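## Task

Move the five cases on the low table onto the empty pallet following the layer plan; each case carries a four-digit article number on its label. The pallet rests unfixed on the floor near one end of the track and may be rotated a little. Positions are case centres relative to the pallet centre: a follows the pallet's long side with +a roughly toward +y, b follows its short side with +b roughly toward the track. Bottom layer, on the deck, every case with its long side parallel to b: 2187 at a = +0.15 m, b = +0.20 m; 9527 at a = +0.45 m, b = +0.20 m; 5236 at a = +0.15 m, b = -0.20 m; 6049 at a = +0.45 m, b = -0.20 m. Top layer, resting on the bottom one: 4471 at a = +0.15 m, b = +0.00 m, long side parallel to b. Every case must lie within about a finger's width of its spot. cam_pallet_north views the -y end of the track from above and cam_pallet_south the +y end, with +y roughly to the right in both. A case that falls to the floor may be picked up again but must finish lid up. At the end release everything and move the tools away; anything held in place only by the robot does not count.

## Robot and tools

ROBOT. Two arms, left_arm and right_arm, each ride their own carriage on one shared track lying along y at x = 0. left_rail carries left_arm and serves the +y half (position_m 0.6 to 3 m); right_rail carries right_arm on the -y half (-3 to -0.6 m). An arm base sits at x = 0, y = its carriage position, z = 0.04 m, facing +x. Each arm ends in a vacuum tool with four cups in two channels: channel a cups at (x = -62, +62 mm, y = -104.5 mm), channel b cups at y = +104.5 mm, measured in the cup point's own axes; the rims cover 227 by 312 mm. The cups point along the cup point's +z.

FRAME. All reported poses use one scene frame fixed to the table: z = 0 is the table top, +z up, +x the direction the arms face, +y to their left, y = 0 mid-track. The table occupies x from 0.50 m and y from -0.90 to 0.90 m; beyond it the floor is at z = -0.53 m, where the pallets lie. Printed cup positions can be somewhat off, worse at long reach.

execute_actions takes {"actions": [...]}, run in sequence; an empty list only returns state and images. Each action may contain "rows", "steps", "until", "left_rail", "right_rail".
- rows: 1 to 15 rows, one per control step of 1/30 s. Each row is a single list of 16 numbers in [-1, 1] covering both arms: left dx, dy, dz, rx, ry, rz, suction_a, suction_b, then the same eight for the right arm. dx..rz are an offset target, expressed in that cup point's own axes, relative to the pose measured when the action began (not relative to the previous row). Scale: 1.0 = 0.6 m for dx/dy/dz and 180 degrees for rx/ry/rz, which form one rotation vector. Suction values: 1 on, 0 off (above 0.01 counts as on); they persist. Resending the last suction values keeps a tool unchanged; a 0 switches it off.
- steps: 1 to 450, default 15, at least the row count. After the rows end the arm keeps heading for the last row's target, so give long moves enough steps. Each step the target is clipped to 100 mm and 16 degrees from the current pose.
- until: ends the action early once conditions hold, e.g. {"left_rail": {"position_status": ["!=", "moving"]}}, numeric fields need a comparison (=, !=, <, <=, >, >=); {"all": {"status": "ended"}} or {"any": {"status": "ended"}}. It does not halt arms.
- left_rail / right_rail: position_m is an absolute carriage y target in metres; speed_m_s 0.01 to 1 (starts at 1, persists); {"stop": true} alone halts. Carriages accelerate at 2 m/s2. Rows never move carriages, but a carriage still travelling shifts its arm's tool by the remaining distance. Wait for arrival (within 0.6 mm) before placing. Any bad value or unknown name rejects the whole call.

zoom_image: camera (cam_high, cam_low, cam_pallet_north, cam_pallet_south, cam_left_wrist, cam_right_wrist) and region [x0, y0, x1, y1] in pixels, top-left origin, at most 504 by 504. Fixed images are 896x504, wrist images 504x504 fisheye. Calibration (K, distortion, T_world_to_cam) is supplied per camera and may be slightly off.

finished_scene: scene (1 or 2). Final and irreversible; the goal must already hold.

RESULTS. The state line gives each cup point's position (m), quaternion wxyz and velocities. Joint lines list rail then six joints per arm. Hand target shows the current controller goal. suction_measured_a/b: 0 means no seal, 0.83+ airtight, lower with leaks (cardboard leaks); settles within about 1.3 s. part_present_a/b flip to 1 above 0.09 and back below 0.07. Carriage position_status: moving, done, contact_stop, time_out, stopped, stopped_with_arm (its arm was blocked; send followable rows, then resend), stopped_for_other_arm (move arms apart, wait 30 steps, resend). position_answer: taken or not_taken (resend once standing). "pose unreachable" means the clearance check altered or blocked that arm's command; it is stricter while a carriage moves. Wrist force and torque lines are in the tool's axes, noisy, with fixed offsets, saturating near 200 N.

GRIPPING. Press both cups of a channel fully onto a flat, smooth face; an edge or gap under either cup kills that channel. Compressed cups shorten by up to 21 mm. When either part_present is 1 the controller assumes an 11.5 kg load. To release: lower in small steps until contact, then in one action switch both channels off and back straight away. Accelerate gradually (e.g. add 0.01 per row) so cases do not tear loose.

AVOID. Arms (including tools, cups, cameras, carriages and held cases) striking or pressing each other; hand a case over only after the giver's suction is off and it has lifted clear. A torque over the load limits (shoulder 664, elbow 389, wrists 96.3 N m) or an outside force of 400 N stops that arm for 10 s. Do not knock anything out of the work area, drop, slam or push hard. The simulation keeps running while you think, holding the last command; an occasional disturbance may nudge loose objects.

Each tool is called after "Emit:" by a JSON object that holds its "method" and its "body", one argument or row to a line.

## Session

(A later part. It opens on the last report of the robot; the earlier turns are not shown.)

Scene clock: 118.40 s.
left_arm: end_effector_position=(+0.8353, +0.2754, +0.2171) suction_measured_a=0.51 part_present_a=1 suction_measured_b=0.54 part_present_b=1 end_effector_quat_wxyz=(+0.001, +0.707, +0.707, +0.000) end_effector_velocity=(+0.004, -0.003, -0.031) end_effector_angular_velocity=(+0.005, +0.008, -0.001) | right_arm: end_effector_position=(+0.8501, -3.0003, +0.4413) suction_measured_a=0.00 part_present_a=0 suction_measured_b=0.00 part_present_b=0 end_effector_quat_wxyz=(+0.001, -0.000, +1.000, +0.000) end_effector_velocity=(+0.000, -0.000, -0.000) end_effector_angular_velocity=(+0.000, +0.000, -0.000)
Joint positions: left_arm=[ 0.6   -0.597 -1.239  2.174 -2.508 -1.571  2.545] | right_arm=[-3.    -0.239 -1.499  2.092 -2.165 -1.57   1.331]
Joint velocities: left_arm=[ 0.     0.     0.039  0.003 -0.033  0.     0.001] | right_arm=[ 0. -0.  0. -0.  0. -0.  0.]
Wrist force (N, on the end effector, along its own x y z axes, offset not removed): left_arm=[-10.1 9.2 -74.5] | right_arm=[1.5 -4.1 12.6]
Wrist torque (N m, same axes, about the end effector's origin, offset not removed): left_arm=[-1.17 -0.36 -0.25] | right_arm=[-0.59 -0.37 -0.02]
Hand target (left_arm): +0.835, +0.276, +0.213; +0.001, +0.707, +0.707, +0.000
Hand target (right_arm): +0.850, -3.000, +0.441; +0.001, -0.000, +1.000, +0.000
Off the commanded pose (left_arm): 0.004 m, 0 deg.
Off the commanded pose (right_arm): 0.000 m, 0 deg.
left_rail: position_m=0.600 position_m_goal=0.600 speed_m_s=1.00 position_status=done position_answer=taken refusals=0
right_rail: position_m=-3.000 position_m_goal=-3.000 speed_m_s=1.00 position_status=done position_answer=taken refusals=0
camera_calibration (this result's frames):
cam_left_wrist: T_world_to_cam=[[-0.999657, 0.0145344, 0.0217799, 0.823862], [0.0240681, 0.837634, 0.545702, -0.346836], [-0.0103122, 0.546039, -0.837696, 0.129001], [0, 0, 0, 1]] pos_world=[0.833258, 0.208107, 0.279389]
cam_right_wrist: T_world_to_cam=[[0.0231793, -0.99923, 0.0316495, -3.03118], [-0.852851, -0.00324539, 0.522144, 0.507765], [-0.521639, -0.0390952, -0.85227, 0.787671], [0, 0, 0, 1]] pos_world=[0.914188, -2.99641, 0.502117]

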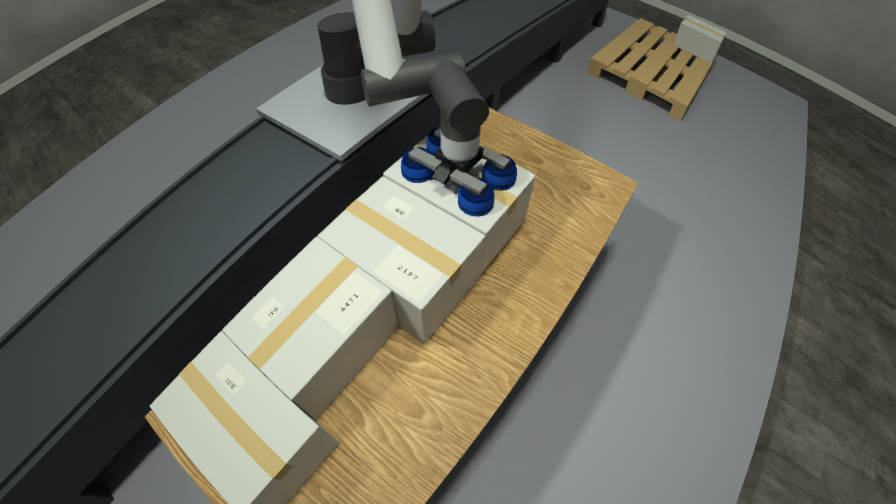

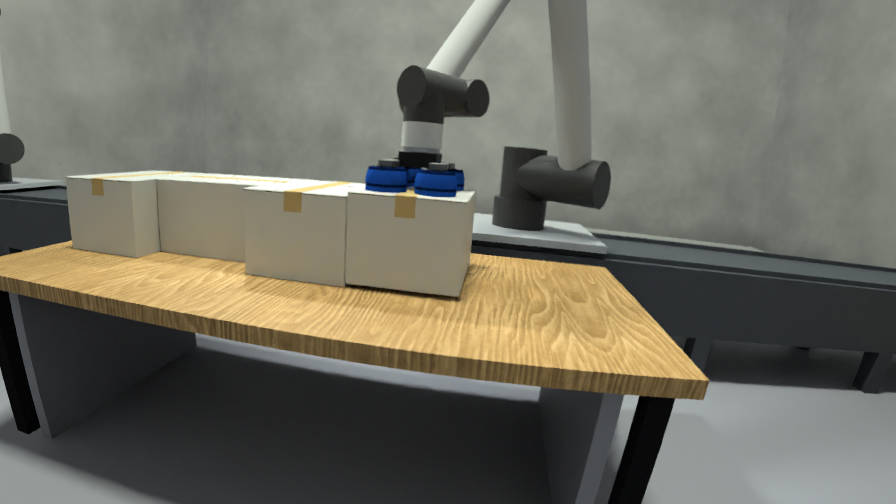

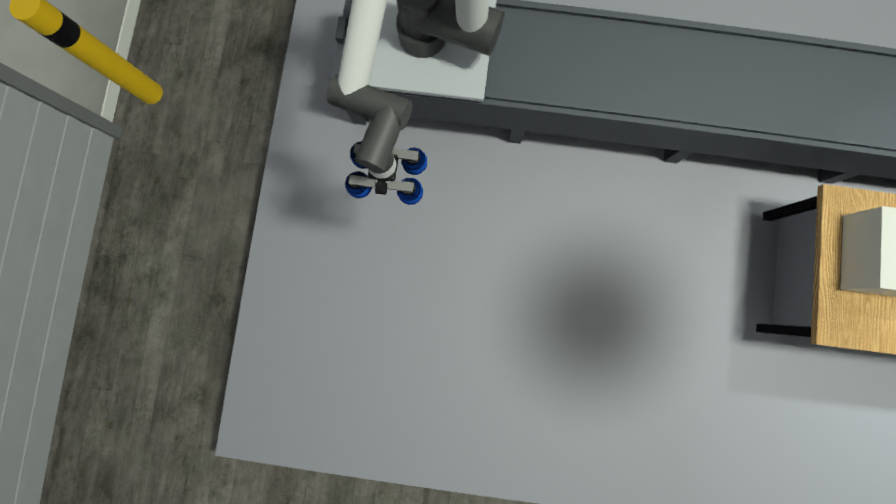

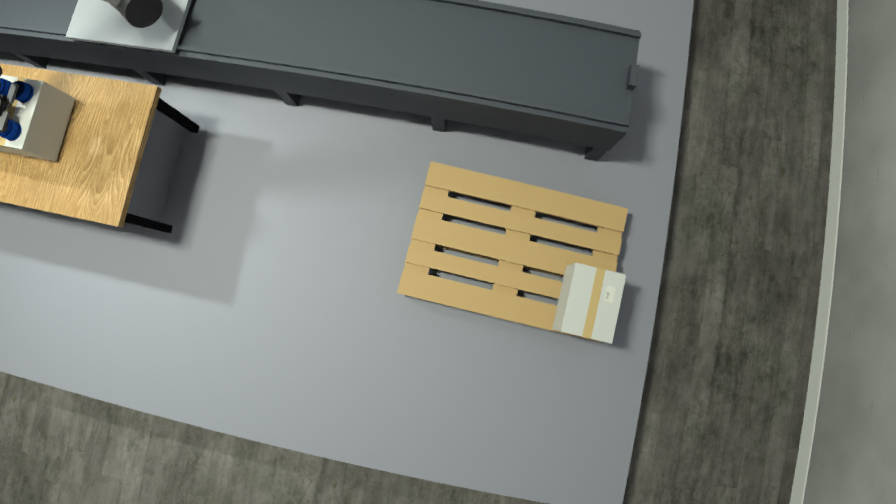

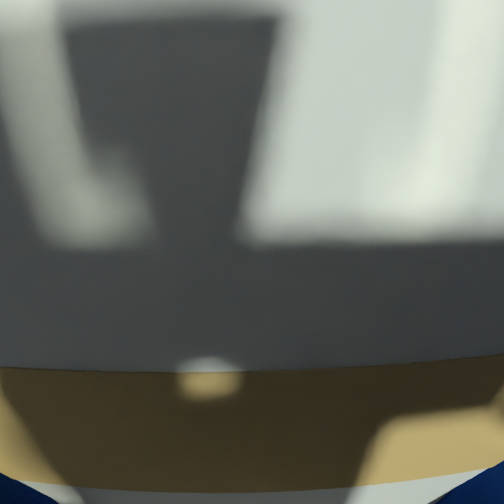

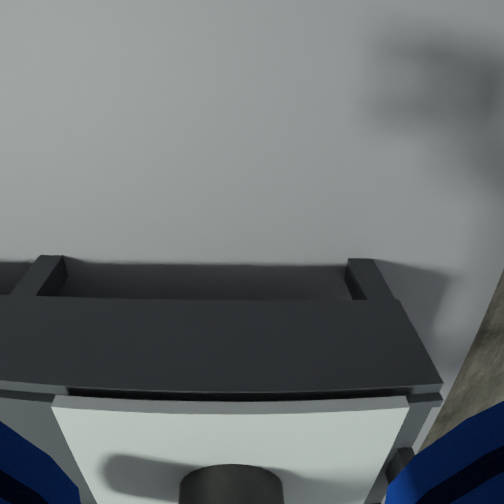

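Emit:
{"method": "execute_actions", "body": {
  "actions": [
    {"left_rail":{"position_m":3.0},"rows":[[0,0,-0.005,0,0,0,1,1,0,0,0,0,0,0,0,0],[0.005,0,-0.015,0,0,0,1,1,0,0,0,0,0,0,0,0],[0.015,0,-0.025,0,0,0,1,1,0,0,0,0,0,0,0,0],[0.03,0,-0.035,0,0,0,1,1,0,0,0,0,0,0,0,0],[0.05,0,-0.045,0,0,0,1,1,0,0,0,0,0,0,0,0],[0.08,0,-0.045,0,0,0,1,1,0,0,0,0,0,0,0,0],[0.11,0,-0.045,0,0,0,1,1,0,0,0,0,0,0,0,0],[0.15,-0.01,-0.045,0,0,0,1,1,0,0,0,0,0,0,0,0],[0.8,-0.08,-0.045,0,0,0,1,1,0,0,0,0,0,0,0,0]],"steps":28},
    {"rows":[[0.7,-0.07,0.6,0,0,0.0145,1,1,0,0,0,0,0,0,0,0]],"steps":30}
  ]
}}

Scene clock: 130.33 s.
left_arm: end_effector_position=(+0.7384, +2.6908, -0.0943) suction_measured_a=0.93 part_present_a=1 suction_measured_b=0.93 part_present_b=1 end_effector_quat_wxyz=(-0.002, +0.721, +0.693, +0.002) end_effector_velocity=(+0.032, +1.253, -0.252) end_effector_angular_velocity=(-0.010, +0.003, -0.007) | right_arm: end_effector_position=(+0.8501, -3.0003, +0.4413) suction_measured_a=0.00 part_present_a=0 suction_measured_b=0.00 part_present_b=0 end_effector_quat_wxyz=(+0.001, -0.000, +1.000, +0.000) end_effector_velocity=(-0.000, +0.000, +0.000) end_effector_angular_velocity=(-0.000, -0.000, -0.000)
Joint positions: left_arm=[ 2.238  0.314 -0.834  2.263 -3.002 -1.565  3.495] | right_arm=[-3.    -0.239 -1.499  2.092 -2.165 -1.57   1.331]
Joint velocities: left_arm=[ 1.002  0.274  0.411 -0.275 -0.131 -0.009  0.281] | right_arm=[ 0.  0. -0.  0.  0. -0.  0.]
Wrist force (N, on the end effector, along its own x y z axes, offset not removed): left_arm=[31.0 -6.8 -3.7] | right_arm=[3.1 -8.5 9.6]
Wrist torque (N m, same axes, about the end effector's origin, offset not removed): left_arm=[-2.16 0.93 0.94] | right_arm=[-1.03 -0.44 -0.01]
Hand target (left_arm): +0.744, +2.776, -0.117; -0.001, +0.721, +0.693, +0.003
Hand target (right_arm): +0.850, -3.000, +0.441; +0.001, -0.000, +1.000, +0.000
Off the commanded pose (left_arm): 0.035 m, 0 deg.
Off the commanded pose (right_arm): 0.000 m, 0 deg.
left_rail: position_m=2.238 position_m_goal=3.000 speed_m_s=1.00 position_status=moving position_answer=taken refusals=0
right_rail: position_m=-3.000 position_m_goal=-3.000 speed_m_s=1.00 position_status=done position_answer=taken refusals=0
camera_calibration (this result's frames):
cam_left_wrist: T_world_to_cam=[[-0.998318, 0.0528869, 0.023755, 0.594673], [0.0572047, 0.831891, 0.551983, -2.20623], [0.00943109, 0.552413, -0.833517, -1.48312], [0, 0, 0, 1]] pos_world=[0.733866, 2.62319, -0.0325297]
cam_right_wrist: T_world_to_cam=[[0.0231792, -0.99923, 0.0316494, -3.03118], [-0.852851, -0.00324537, 0.522144, 0.507765], [-0.521639, -0.0390951, -0.85227, 0.787671], [0, 0, 0, 1]] pos_world=[0.914188, -2.99641, 0.502117]

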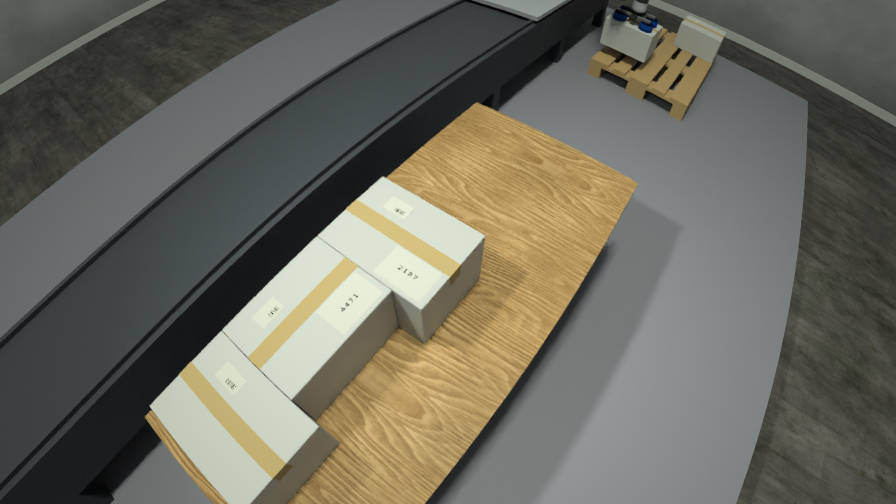

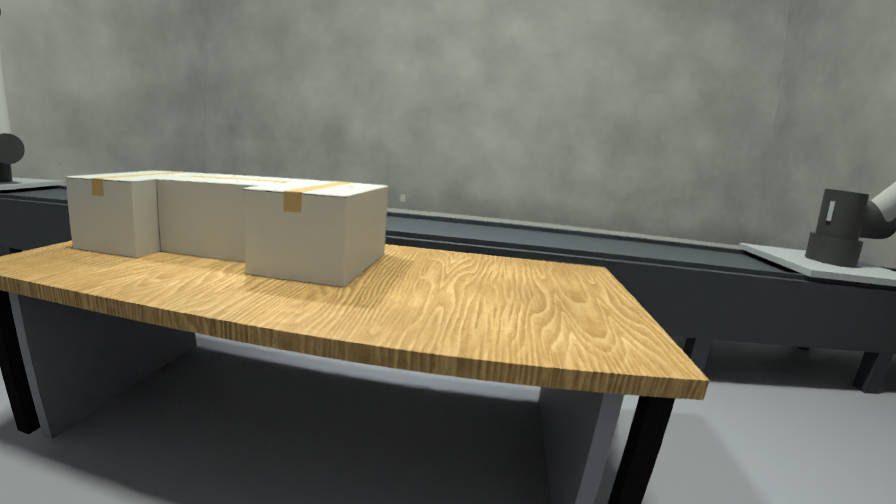

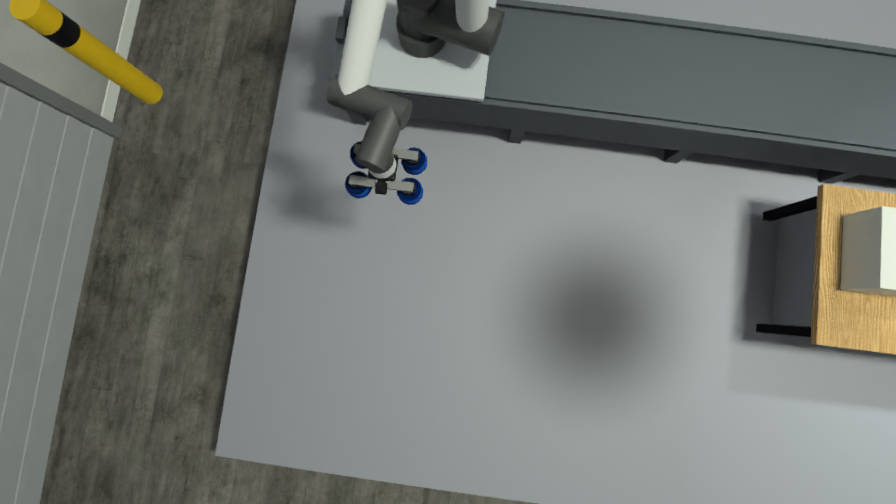

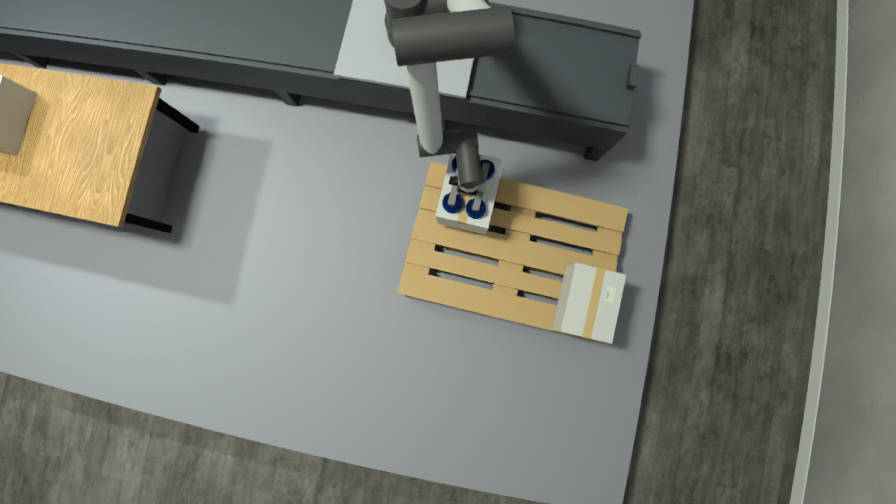

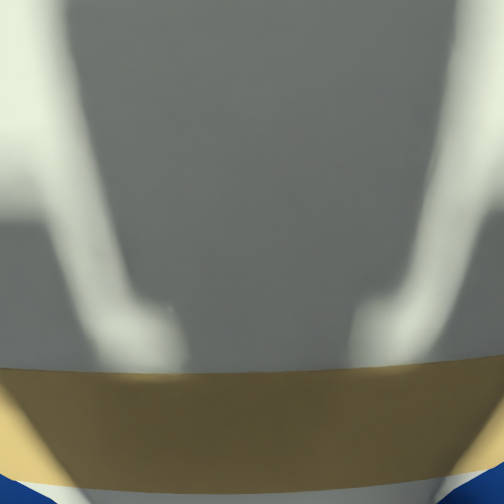

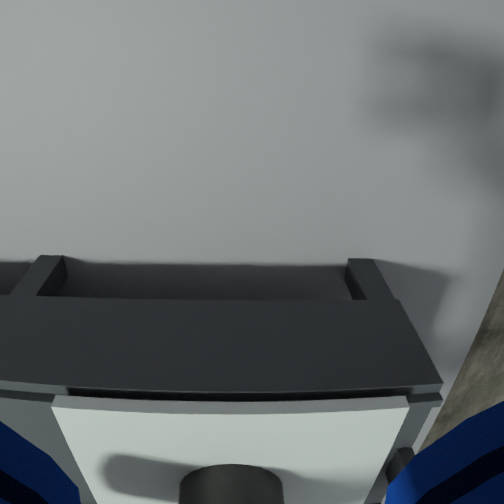

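Emit:
{"method": "execute_actions", "body": {
  "actions": [
    {"steps":1},
    {"rows":[[0,0.02,0.02,0,0,0,1,1,0,0,0,0,0,0,0,0],[-0.01,0.05,0.05,0,-0.001,0,1,1,0,0,0,0,0,0,0,0],[-0.015,0.081,0.085,0.0009,-0.0018,0.0018,1,1,0,0,0,0,0,0,0,0]],"steps":13}
  ]
}}

Emit:
{"method": "zoom_image", "body": {
  "camera": "cam_pallet_south",
  "region": [540,180,650,290]
}}

Scene clock: 136.90 s.
left_arm: end_effector_position=(+0.7911, +3.4654, -0.1667) suction_measured_a=0.93 part_present_a=1 suction_measured_b=0.93 part_present_b=1 end_effector_quat_wxyz=(+0.000, +0.723, +0.691, -0.000) end_effector_velocity=(+0.017, -0.001, -0.017) end_effector_angular_velocity=(-0.002, +0.002, -0.001) | right_arm: end_effector_position=(+0.8501, -3.0003, +0.4413) suction_measured_a=0.00 part_present_a=0 suction_measured_b=0.00 part_present_b=0 end_effector_quat_wxyz=(+0.001, -0.000, +1.000, +0.000) end_effector_velocity=(+0.000, -0.000, -0.000) end_effector_angular_velocity=(+0.000, +0.000, -0.000)
Joint positions: left_arm=[ 3.     0.311 -0.72   2.169 -3.019 -1.571  3.499] | right_arm=[-3.    -0.239 -1.499  2.092 -2.165 -1.57   1.331]
Joint velocities: left_arm=[ 0.    -0.006  0.026 -0.026  0.003 -0.001 -0.005] | right_arm=[ 0. -0.  0. -0.  0.  0. -0.]
Wrist force (N, on the end effector, along its own x y z axes, offset not removed): left_arm=[-1.9 4.1 -26.6] | right_arm=[7.3 -4.4 7.0]
Wrist torque (N m, same axes, about the end effector's origin, offset not removed): left_arm=[-2.63 -0.15 0.43] | right_arm=[-0.59 -1.23 0.09]
Hand target (left_arm): +0.793, +3.465, -0.168; +0.000, +0.723, +0.690, -0.000
Hand target (right_arm): +0.850, -3.000, +0.441; +0.001, -0.000, +1.000, +0.000
Off the commanded pose (left_arm): 0.002 m, 0 deg.
Off the commanded pose (right_arm): 0.000 m, 0 deg.
left_rail: position_m=3.000 position_m_goal=3.000 speed_m_s=1.00 position_status=done position_answer=taken refusals=0
right_rail: position_m=-3.000 position_m_goal=-3.000 speed_m_s=1.00 position_status=done position_answer=taken refusals=0
camera_calibration (this result's frames):
cam_left_wrist: T_world_to_cam=[[-0.997885, 0.0603607, 0.0241334, 0.581851], [0.063728, 0.835087, 0.546414, -2.83084], [0.0128285, 0.546796, -0.837168, -1.95574], [0, 0, 0, 1]] pos_world=[0.786113, 3.39827, -0.104516]
cam_right_wrist: T_world_to_cam=[[0.0231793, -0.99923, 0.0316492, -3.03118], [-0.852851, -0.00324554, 0.522144, 0.507764], [-0.521639, -0.039095, -0.85227, 0.787672], [0, 0, 0, 1]] pos_world=[0.914188, -2.99641, 0.502117]

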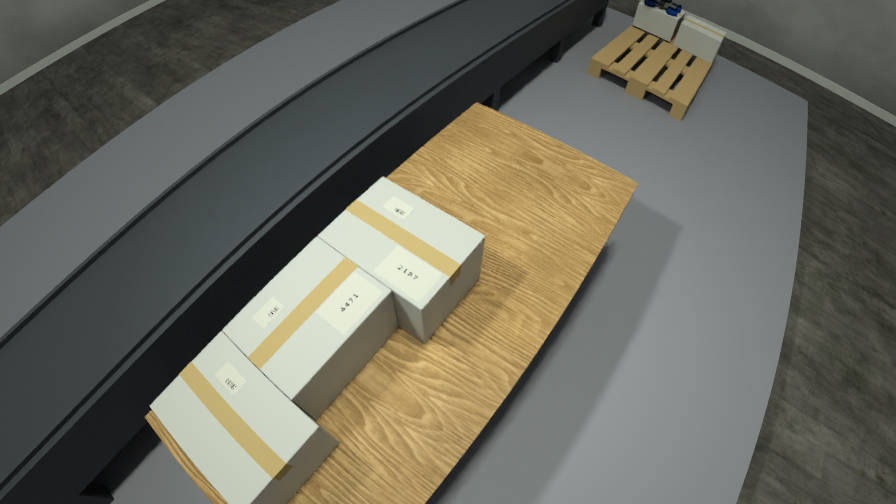

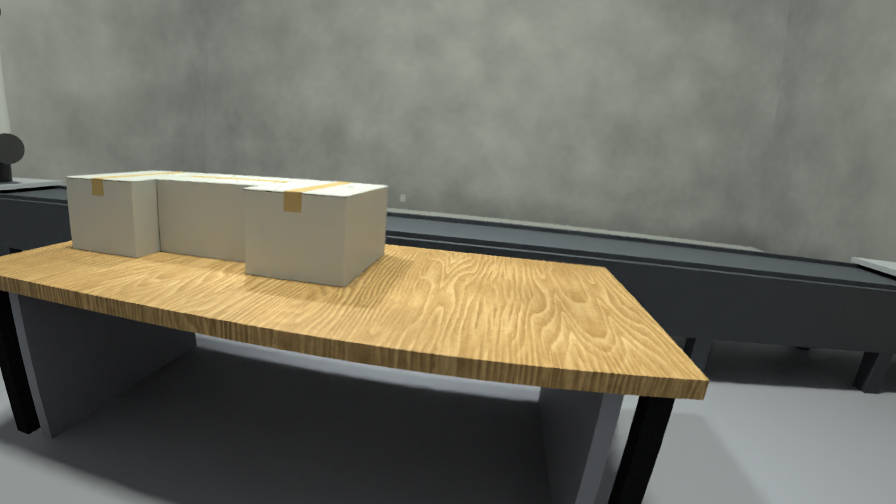

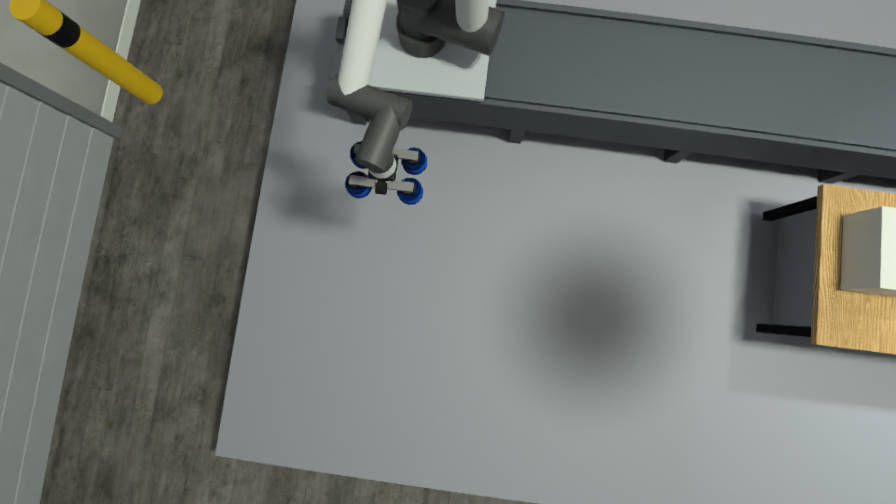

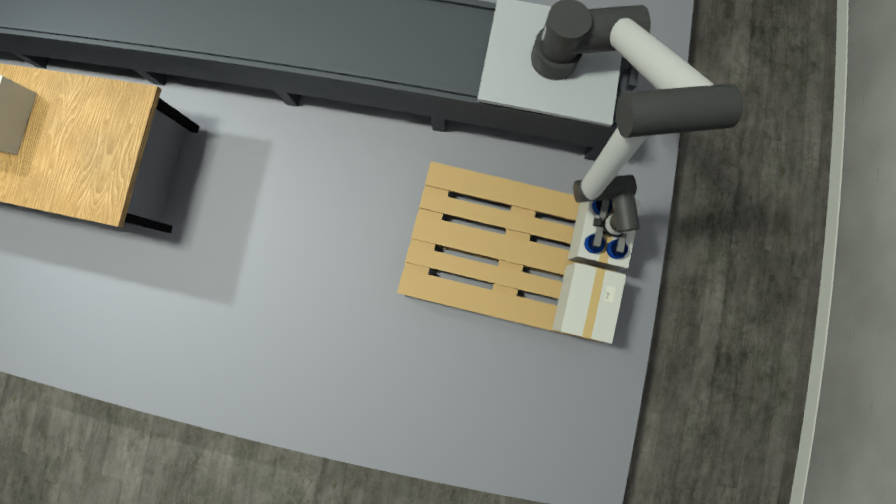

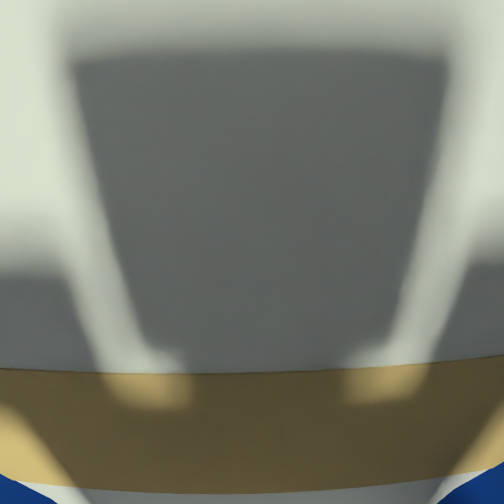

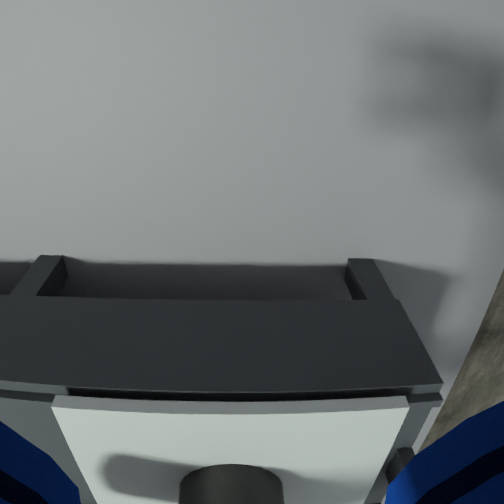

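Region (540, 180, 650, 290) of cam_pallet_south's 896x504 image, scaled by 4.582, with more detail than that image has.

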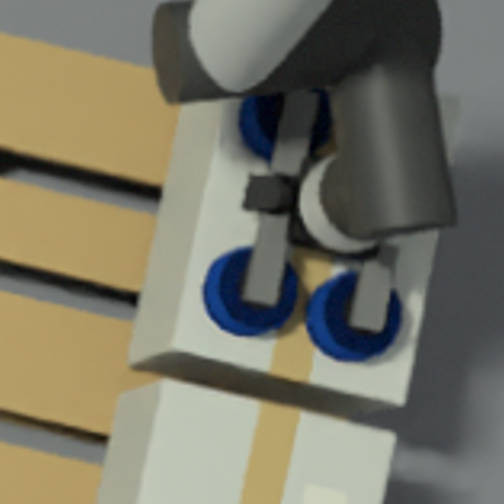

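Emit:
{"method": "execute_actions", "body": {
  "actions": [
    {"rows":[[0,0.012,0.005,0,0,0,1,1,0,0,0,0,0,0,0,0],[0,0.022,0.011,0,0,0,1,1,0,0,0,0,0,0,0,0],[0,0.029,0.017,0,0,0,1,1,0,0,0,0,0,0,0,0]],"steps":11}
  ]
}}

Emit:
{"method": "zoom_image", "body": {
  "camera": "cam_pallet_south",
  "region": [540,180,650,290]
}}

Scene clock: 146.40 s.
left_arm: end_effector_position=(+0.8078, +3.4645, -0.1765) suction_measured_a=0.93 part_present_a=1 suction_measured_b=0.93 part_present_b=1 end_effector_quat_wxyz=(+0.000, +0.723, +0.691, -0.000) end_effector_velocity=(+0.008, -0.000, -0.006) end_effector_angular_velocity=(-0.000, +0.001, +0.000) | right_arm: end_effector_position=(+0.8501, -3.0003, +0.4413) suction_measured_a=0.00 part_present_a=0 suction_measured_b=0.00 part_present_b=0 end_effector_quat_wxyz=(+0.001, -0.000, +1.000, +0.000) end_effector_velocity=(-0.000, +0.000, +0.000) end_effector_angular_velocity=(-0.000, -0.000, +0.000)
Joint positions: left_arm=[ 3.     0.305 -0.704  2.146 -3.012 -1.571  3.493] | right_arm=[-3.    -0.239 -1.499  2.092 -2.165 -1.57   1.331]
Joint velocities: left_arm=[ 0.    -0.003  0.009 -0.012  0.004 -0.    -0.003] | right_arm=[ 0.  0. -0.  0. -0.  0.  0.]
Wrist force (N, on the end effector, along its own x y z axes, offset not removed): left_arm=[-2.7 4.5 -29.7] | right_arm=[-7.1 -8.1 2.0]
Wrist torque (N m, same axes, about the end effector's origin, offset not removed): left_arm=[-2.22 0.12 0.38] | right_arm=[-1.25 0.50 -0.18]
Hand target (left_arm): +0.808, +3.465, -0.177; +0.000, +0.723, +0.691, -0.000
Hand target (right_arm): +0.850, -3.000, +0.441; +0.001, -0.000, +1.000, +0.000
Off the commanded pose (left_arm): 0.001 m, 0 deg.
Off the commanded pose (right_arm): 0.000 m, 0 deg.
left_rail: position_m=3.000 position_m_goal=3.000 speed_m_s=1.00 position_status=done position_answer=taken refusals=0
right_rail: position_m=-3.000 position_m_goal=-3.000 speed_m_s=1.00 position_status=done position_answer=taken refusals=0
camera_calibration (this result's frames):
cam_left_wrist: T_world_to_cam=[[-0.997885, 0.0603927, 0.0240446, 0.598671], [0.0637081, 0.835161, 0.546303, -2.82607], [0.0129116, 0.54668, -0.837242, -1.96334], [0, 0, 0, 1]] pos_world=[0.802798, 3.39739, -0.114295]
cam_right_wrist: T_world_to_cam=[[0.0231793, -0.99923, 0.0316492, -3.03118], [-0.852851, -0.00324558, 0.522144, 0.507764], [-0.521639, -0.039095, -0.85227, 0.787672], [0, 0, 0, 1]] pos_world=[0.914188, -2.99641, 0.502117]

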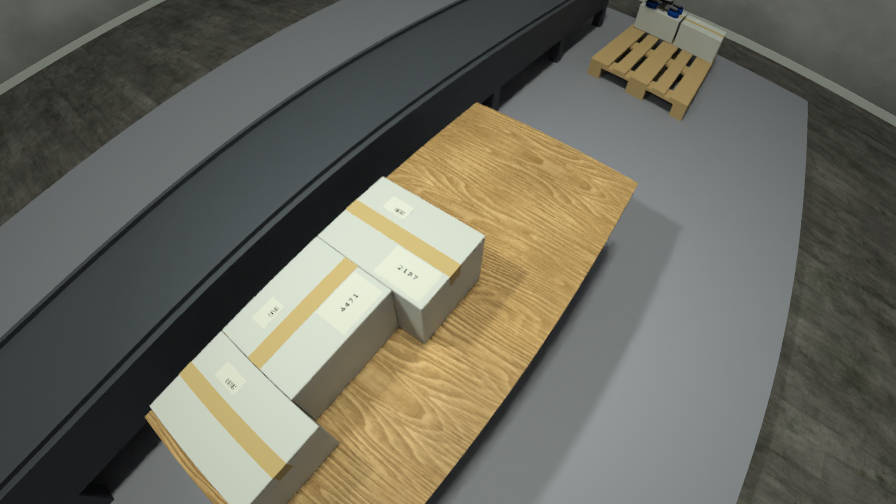

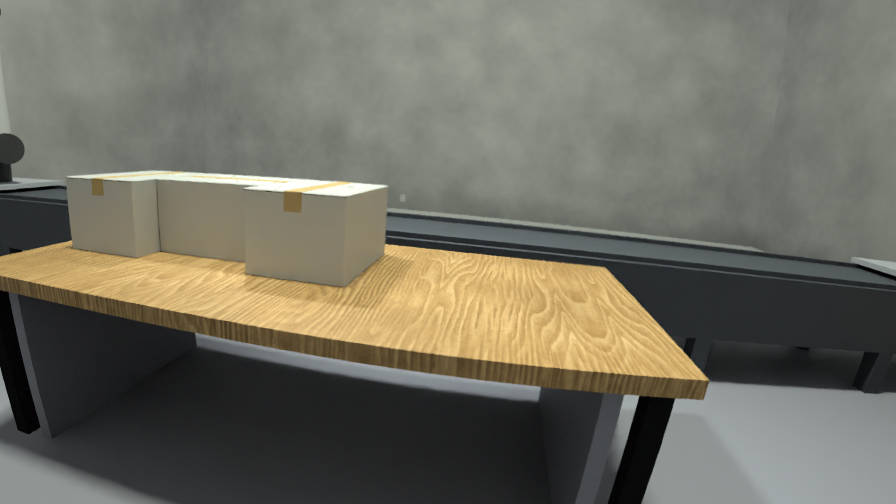

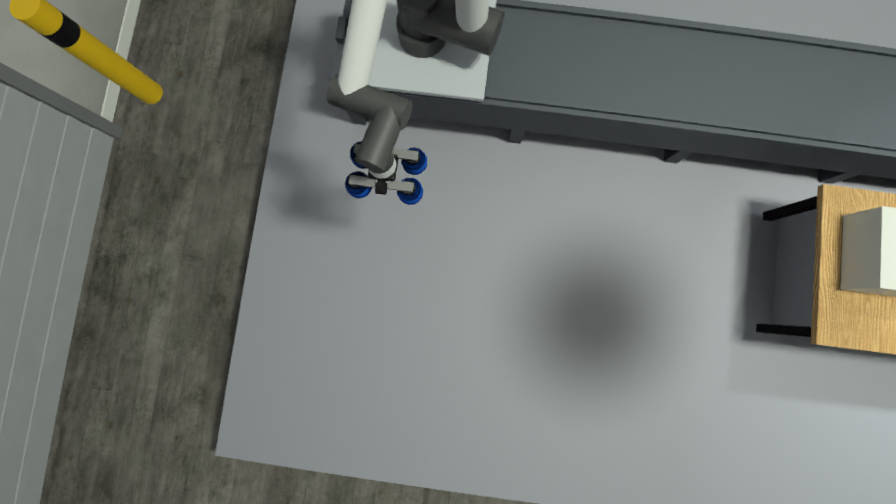

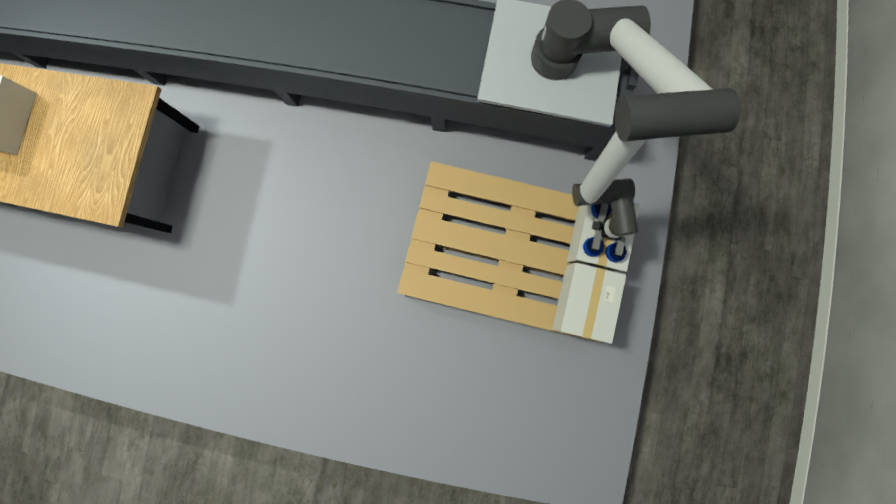

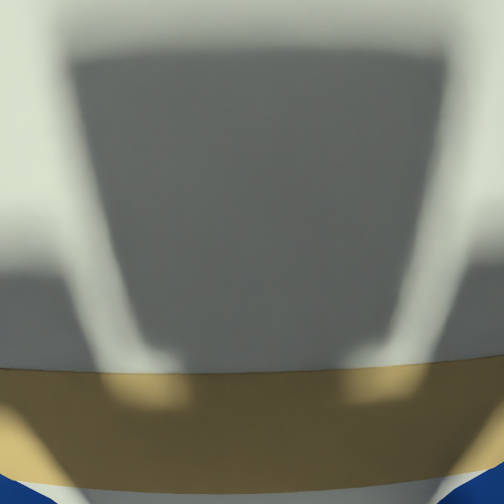

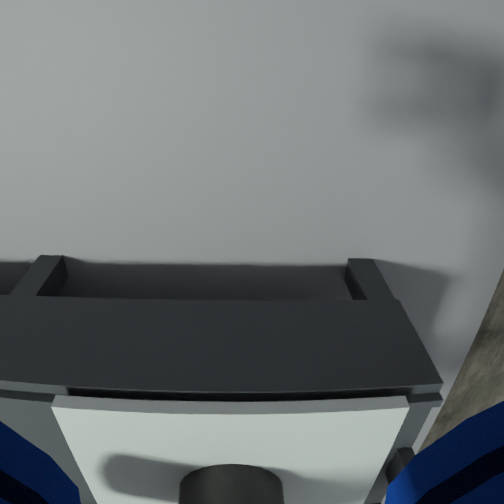

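Region (540, 180, 650, 290) of cam_pallet_south's 896x504 image, scaled by 4.582, with more detail than that image has.

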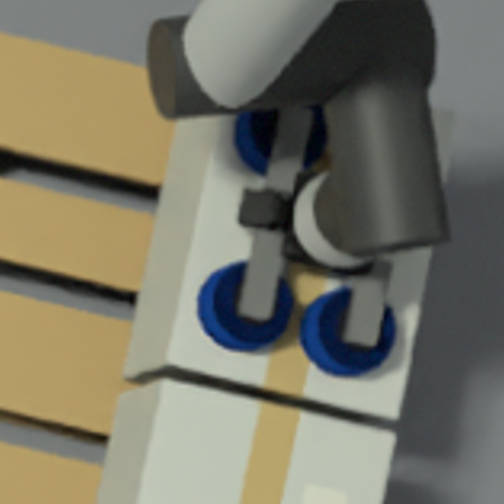

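Emit:
{"method": "execute_actions", "body": {
  "actions": [
    {"rows":[[0,0,0.0055,0,0,0,1,1,0,0,0,0,0,0,0,0]],"steps":6},
    {"rows":[[0,0,-0.005,0,0,0,0,0,0,0,0,0,0,0,0,0],[0,0,-0.01,0,0,0,0,0,0,0,0,0,0,0,0,0],[0,0,-0.015,0,0,0,0,0,0,0,0,0,0,0,0,0],[0,0,-0.02,0,0,0,0,0,0,0,0,0,0,0,0,0],[0,0,-0.026,0,0,0,0,0,0,0,0,0,0,0,0,0],[0,0,-0.033,0,0,0,0,0,0,0,0,0,0,0,0,0],[0,0,-0.04,0,0,0,0,0,0,0,0,0,0,0,0,0],[0,0,-0.05,0,0,0,0,0,0,0,0,0,0,0,0,0],[0,0,-0.07,0,0,0,0,0,0,0,0,0,0,0,0,0],[0,0,-0.1,0,0,0,0,0,0,0,0,0,0,0,0,0],[0,0,-0.13,0,0,0,0,0,0,0,0,0,0,0,0,0],[0,0,-0.16,0,0,0,0,0,0,0,0,0,0,0,0,0],[-1,0.08,-0.6,0,0,-0.0146,0,0,0,0,0,0,0,0,0,0]],"steps":15},
    {"left_rail":{"position_m":0.6},"steps":26},
    {"rows":[[-0.9,0,-0.3,0,0,0,0,0,0,0,0,0,0,0,0,0]],"steps":28}
  ]
}}

Emit:
{"method": "zoom_image", "body": {
  "camera": "cam_pallet_south",
  "region": [500,180,660,350]
}}

Scene clock: 160.40 s.
left_arm: end_effector_position=(+0.8105, +1.0312, +0.2639) suction_measured_a=0.00 part_present_a=0 suction_measured_b=0.00 part_present_b=0 end_effector_quat_wxyz=(+0.007, +0.710, +0.704, -0.001) end_effector_velocity=(+0.005, -1.482, +0.152) end_effector_angular_velocity=(-0.001, -0.001, +0.002) | right_arm: end_effector_position=(+0.8501, -3.0003, +0.4413) suction_measured_a=0.00 part_present_a=0 suction_measured_b=0.00 part_present_b=0 end_effector_quat_wxyz=(+0.001, -0.000, +1.000, +0.000) end_effector_velocity=(+0.000, +0.000, -0.000) end_effector_angular_velocity=(+0.000, +0.000, +0.000)
Joint positions: left_arm=[ 1.496 -0.736 -1.256  2.103 -2.431 -1.574  2.413] | right_arm=[-3.    -0.239 -1.499  2.092 -2.165 -1.57   1.331]
Joint velocities: left_arm=[-1.003 -0.387  0.068 -0.418  0.348  0.005 -0.389] | right_arm=[ 0. -0.  0. -0.  0.  0. -0.]
Wrist force (N, on the end effector, along its own x y z axes, offset not removed): left_arm=[-6.3 2.9 -2.4] | right_arm=[-0.7 -13.5 11.1]
Wrist torque (N m, same axes, about the end effector's origin, offset not removed): left_arm=[0.17 1.31 0.37] | right_arm=[-1.96 -0.06 0.07]
Hand target (left_arm): +0.812, +0.923, +0.277; +0.005, +0.709, +0.705, -0.001
Hand target (right_arm): +0.850, -3.000, +0.441; +0.001, -0.000, +1.000, +0.000
Off the commanded pose (left_arm): 0.048 m, 0 deg.
Off the commanded pose (right_arm): 0.000 m, 0 deg.
left_rail: position_m=1.496 position_m_goal=0.600 speed_m_s=1.00 position_status=moving position_answer=taken refusals=0
right_rail: position_m=-3.000 position_m_goal=-3.000 speed_m_s=1.00 position_status=done position_answer=taken refusals=0
camera_calibration (this result's frames):
cam_left_wrist: T_world_to_cam=[[-0.999622, 0.0221239, 0.0163116, 0.780693], [0.0274238, 0.842946, 0.537299, -1.01085], [-0.00186269, 0.537543, -0.843234, -0.241368], [0, 0, 0, 1]] pos_world=[0.80767, 0.96457, 0.326867]
cam_right_wrist: T_world_to_cam=[[0.0231793, -0.99923, 0.0316493, -3.03118], [-0.852851, -0.00324546, 0.522144, 0.507765], [-0.521639, -0.0390951, -0.85227, 0.787671], [0, 0, 0, 1]] pos_world=[0.914188, -2.99641, 0.502117]

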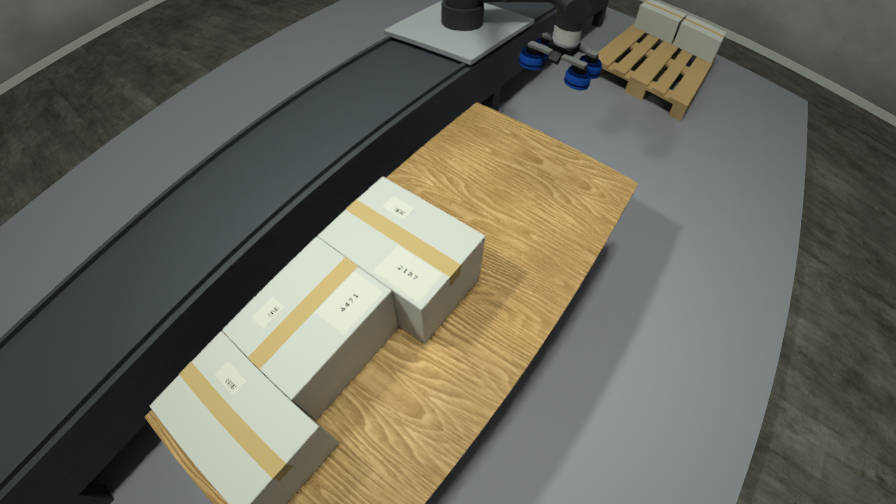

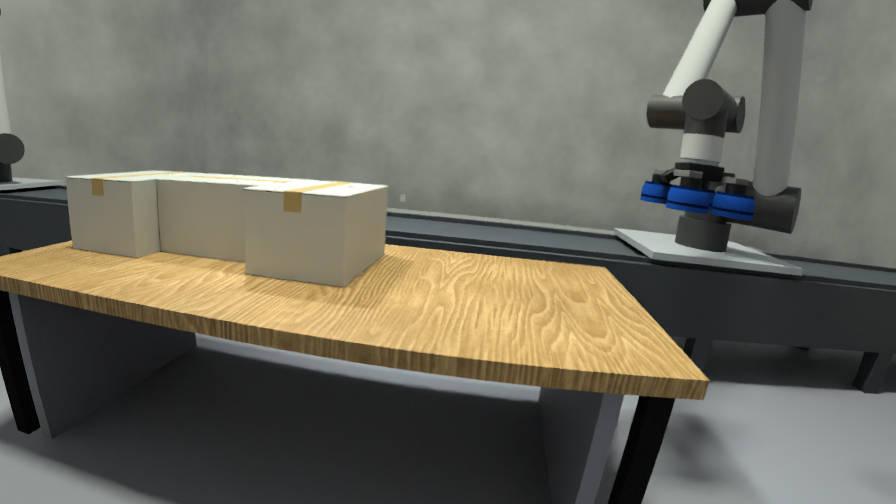

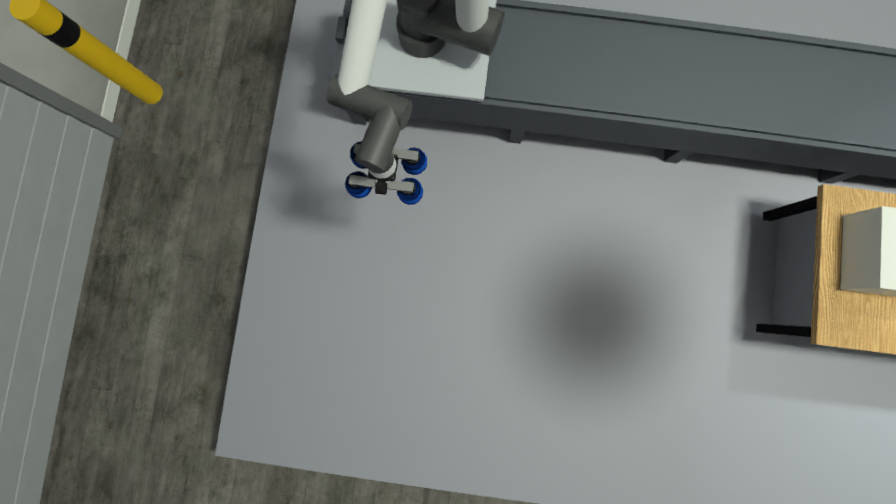

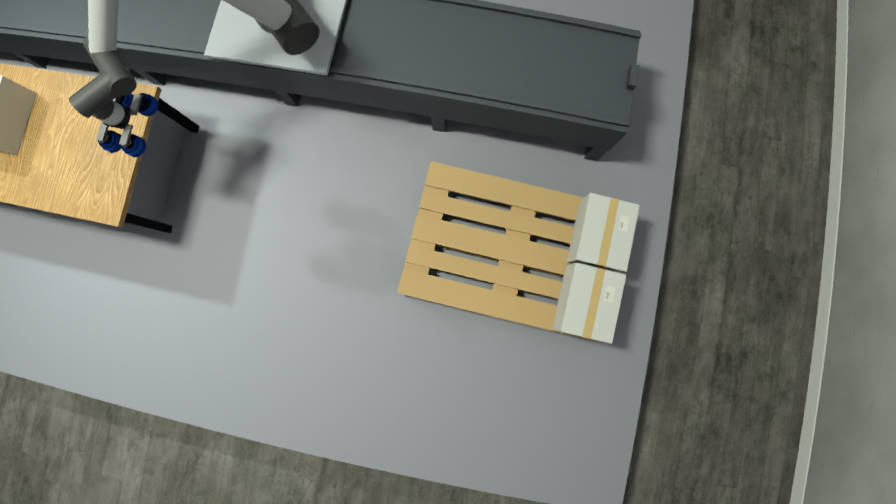

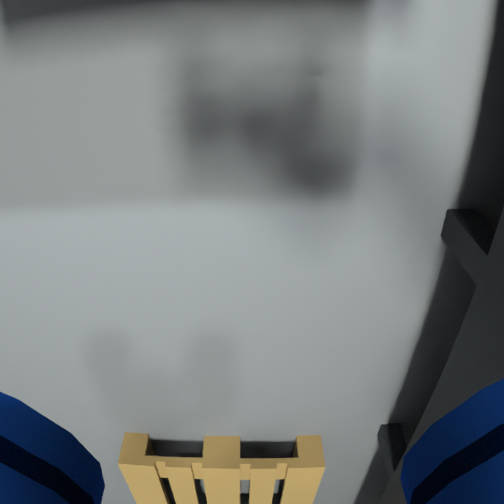

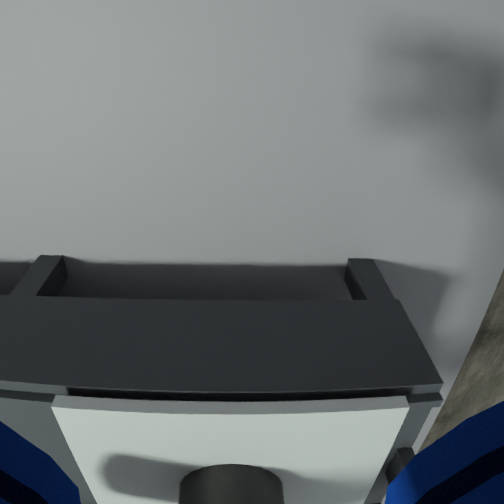

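Region (500, 180, 660, 350) of cam_pallet_south's 896x504 image, scaled by 2.965, with more detail than that image has; it fills the left 474 columns of this view, and the rest is white.

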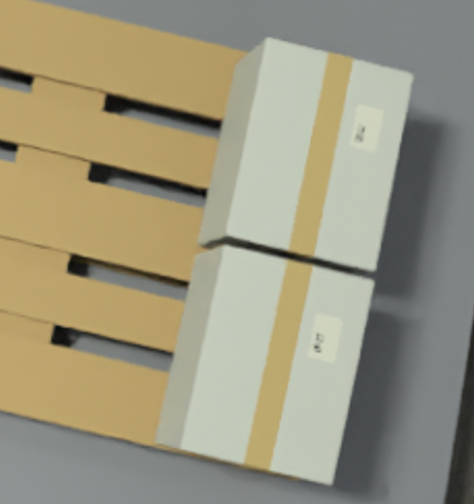

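Emit:
{"method": "zoom_image", "body": {
  "camera": "cam_pallet_south",
  "region": [555,180,605,220]
}}

Emit:
{"method": "zoom_image", "body": {
  "camera": "cam_pallet_south",
  "region": [530,305,580,345]
}}

Region (555, 180, 605, 220) of cam_pallet_south's 896x504 image, scaled by 10.080, with more detail than that image has; it fills the top 403 rows of this view, and the rest is white.

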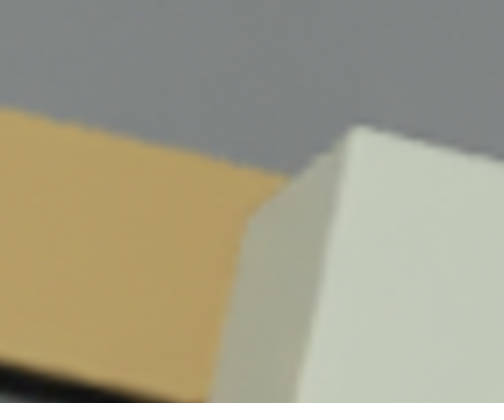

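Region (530, 305, 580, 345) of cam_pallet_south's 896x504 image, scaled by 10.080, with more detail than that image has; it fills the top 403 rows of this view, and the rest is white.

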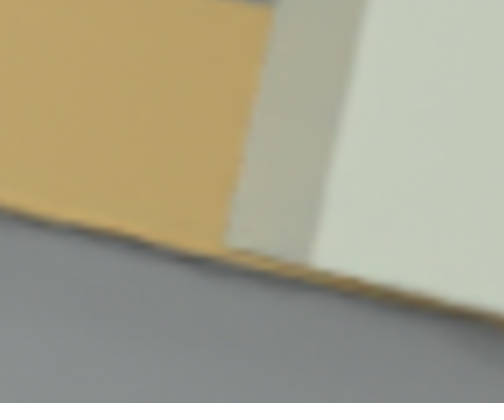

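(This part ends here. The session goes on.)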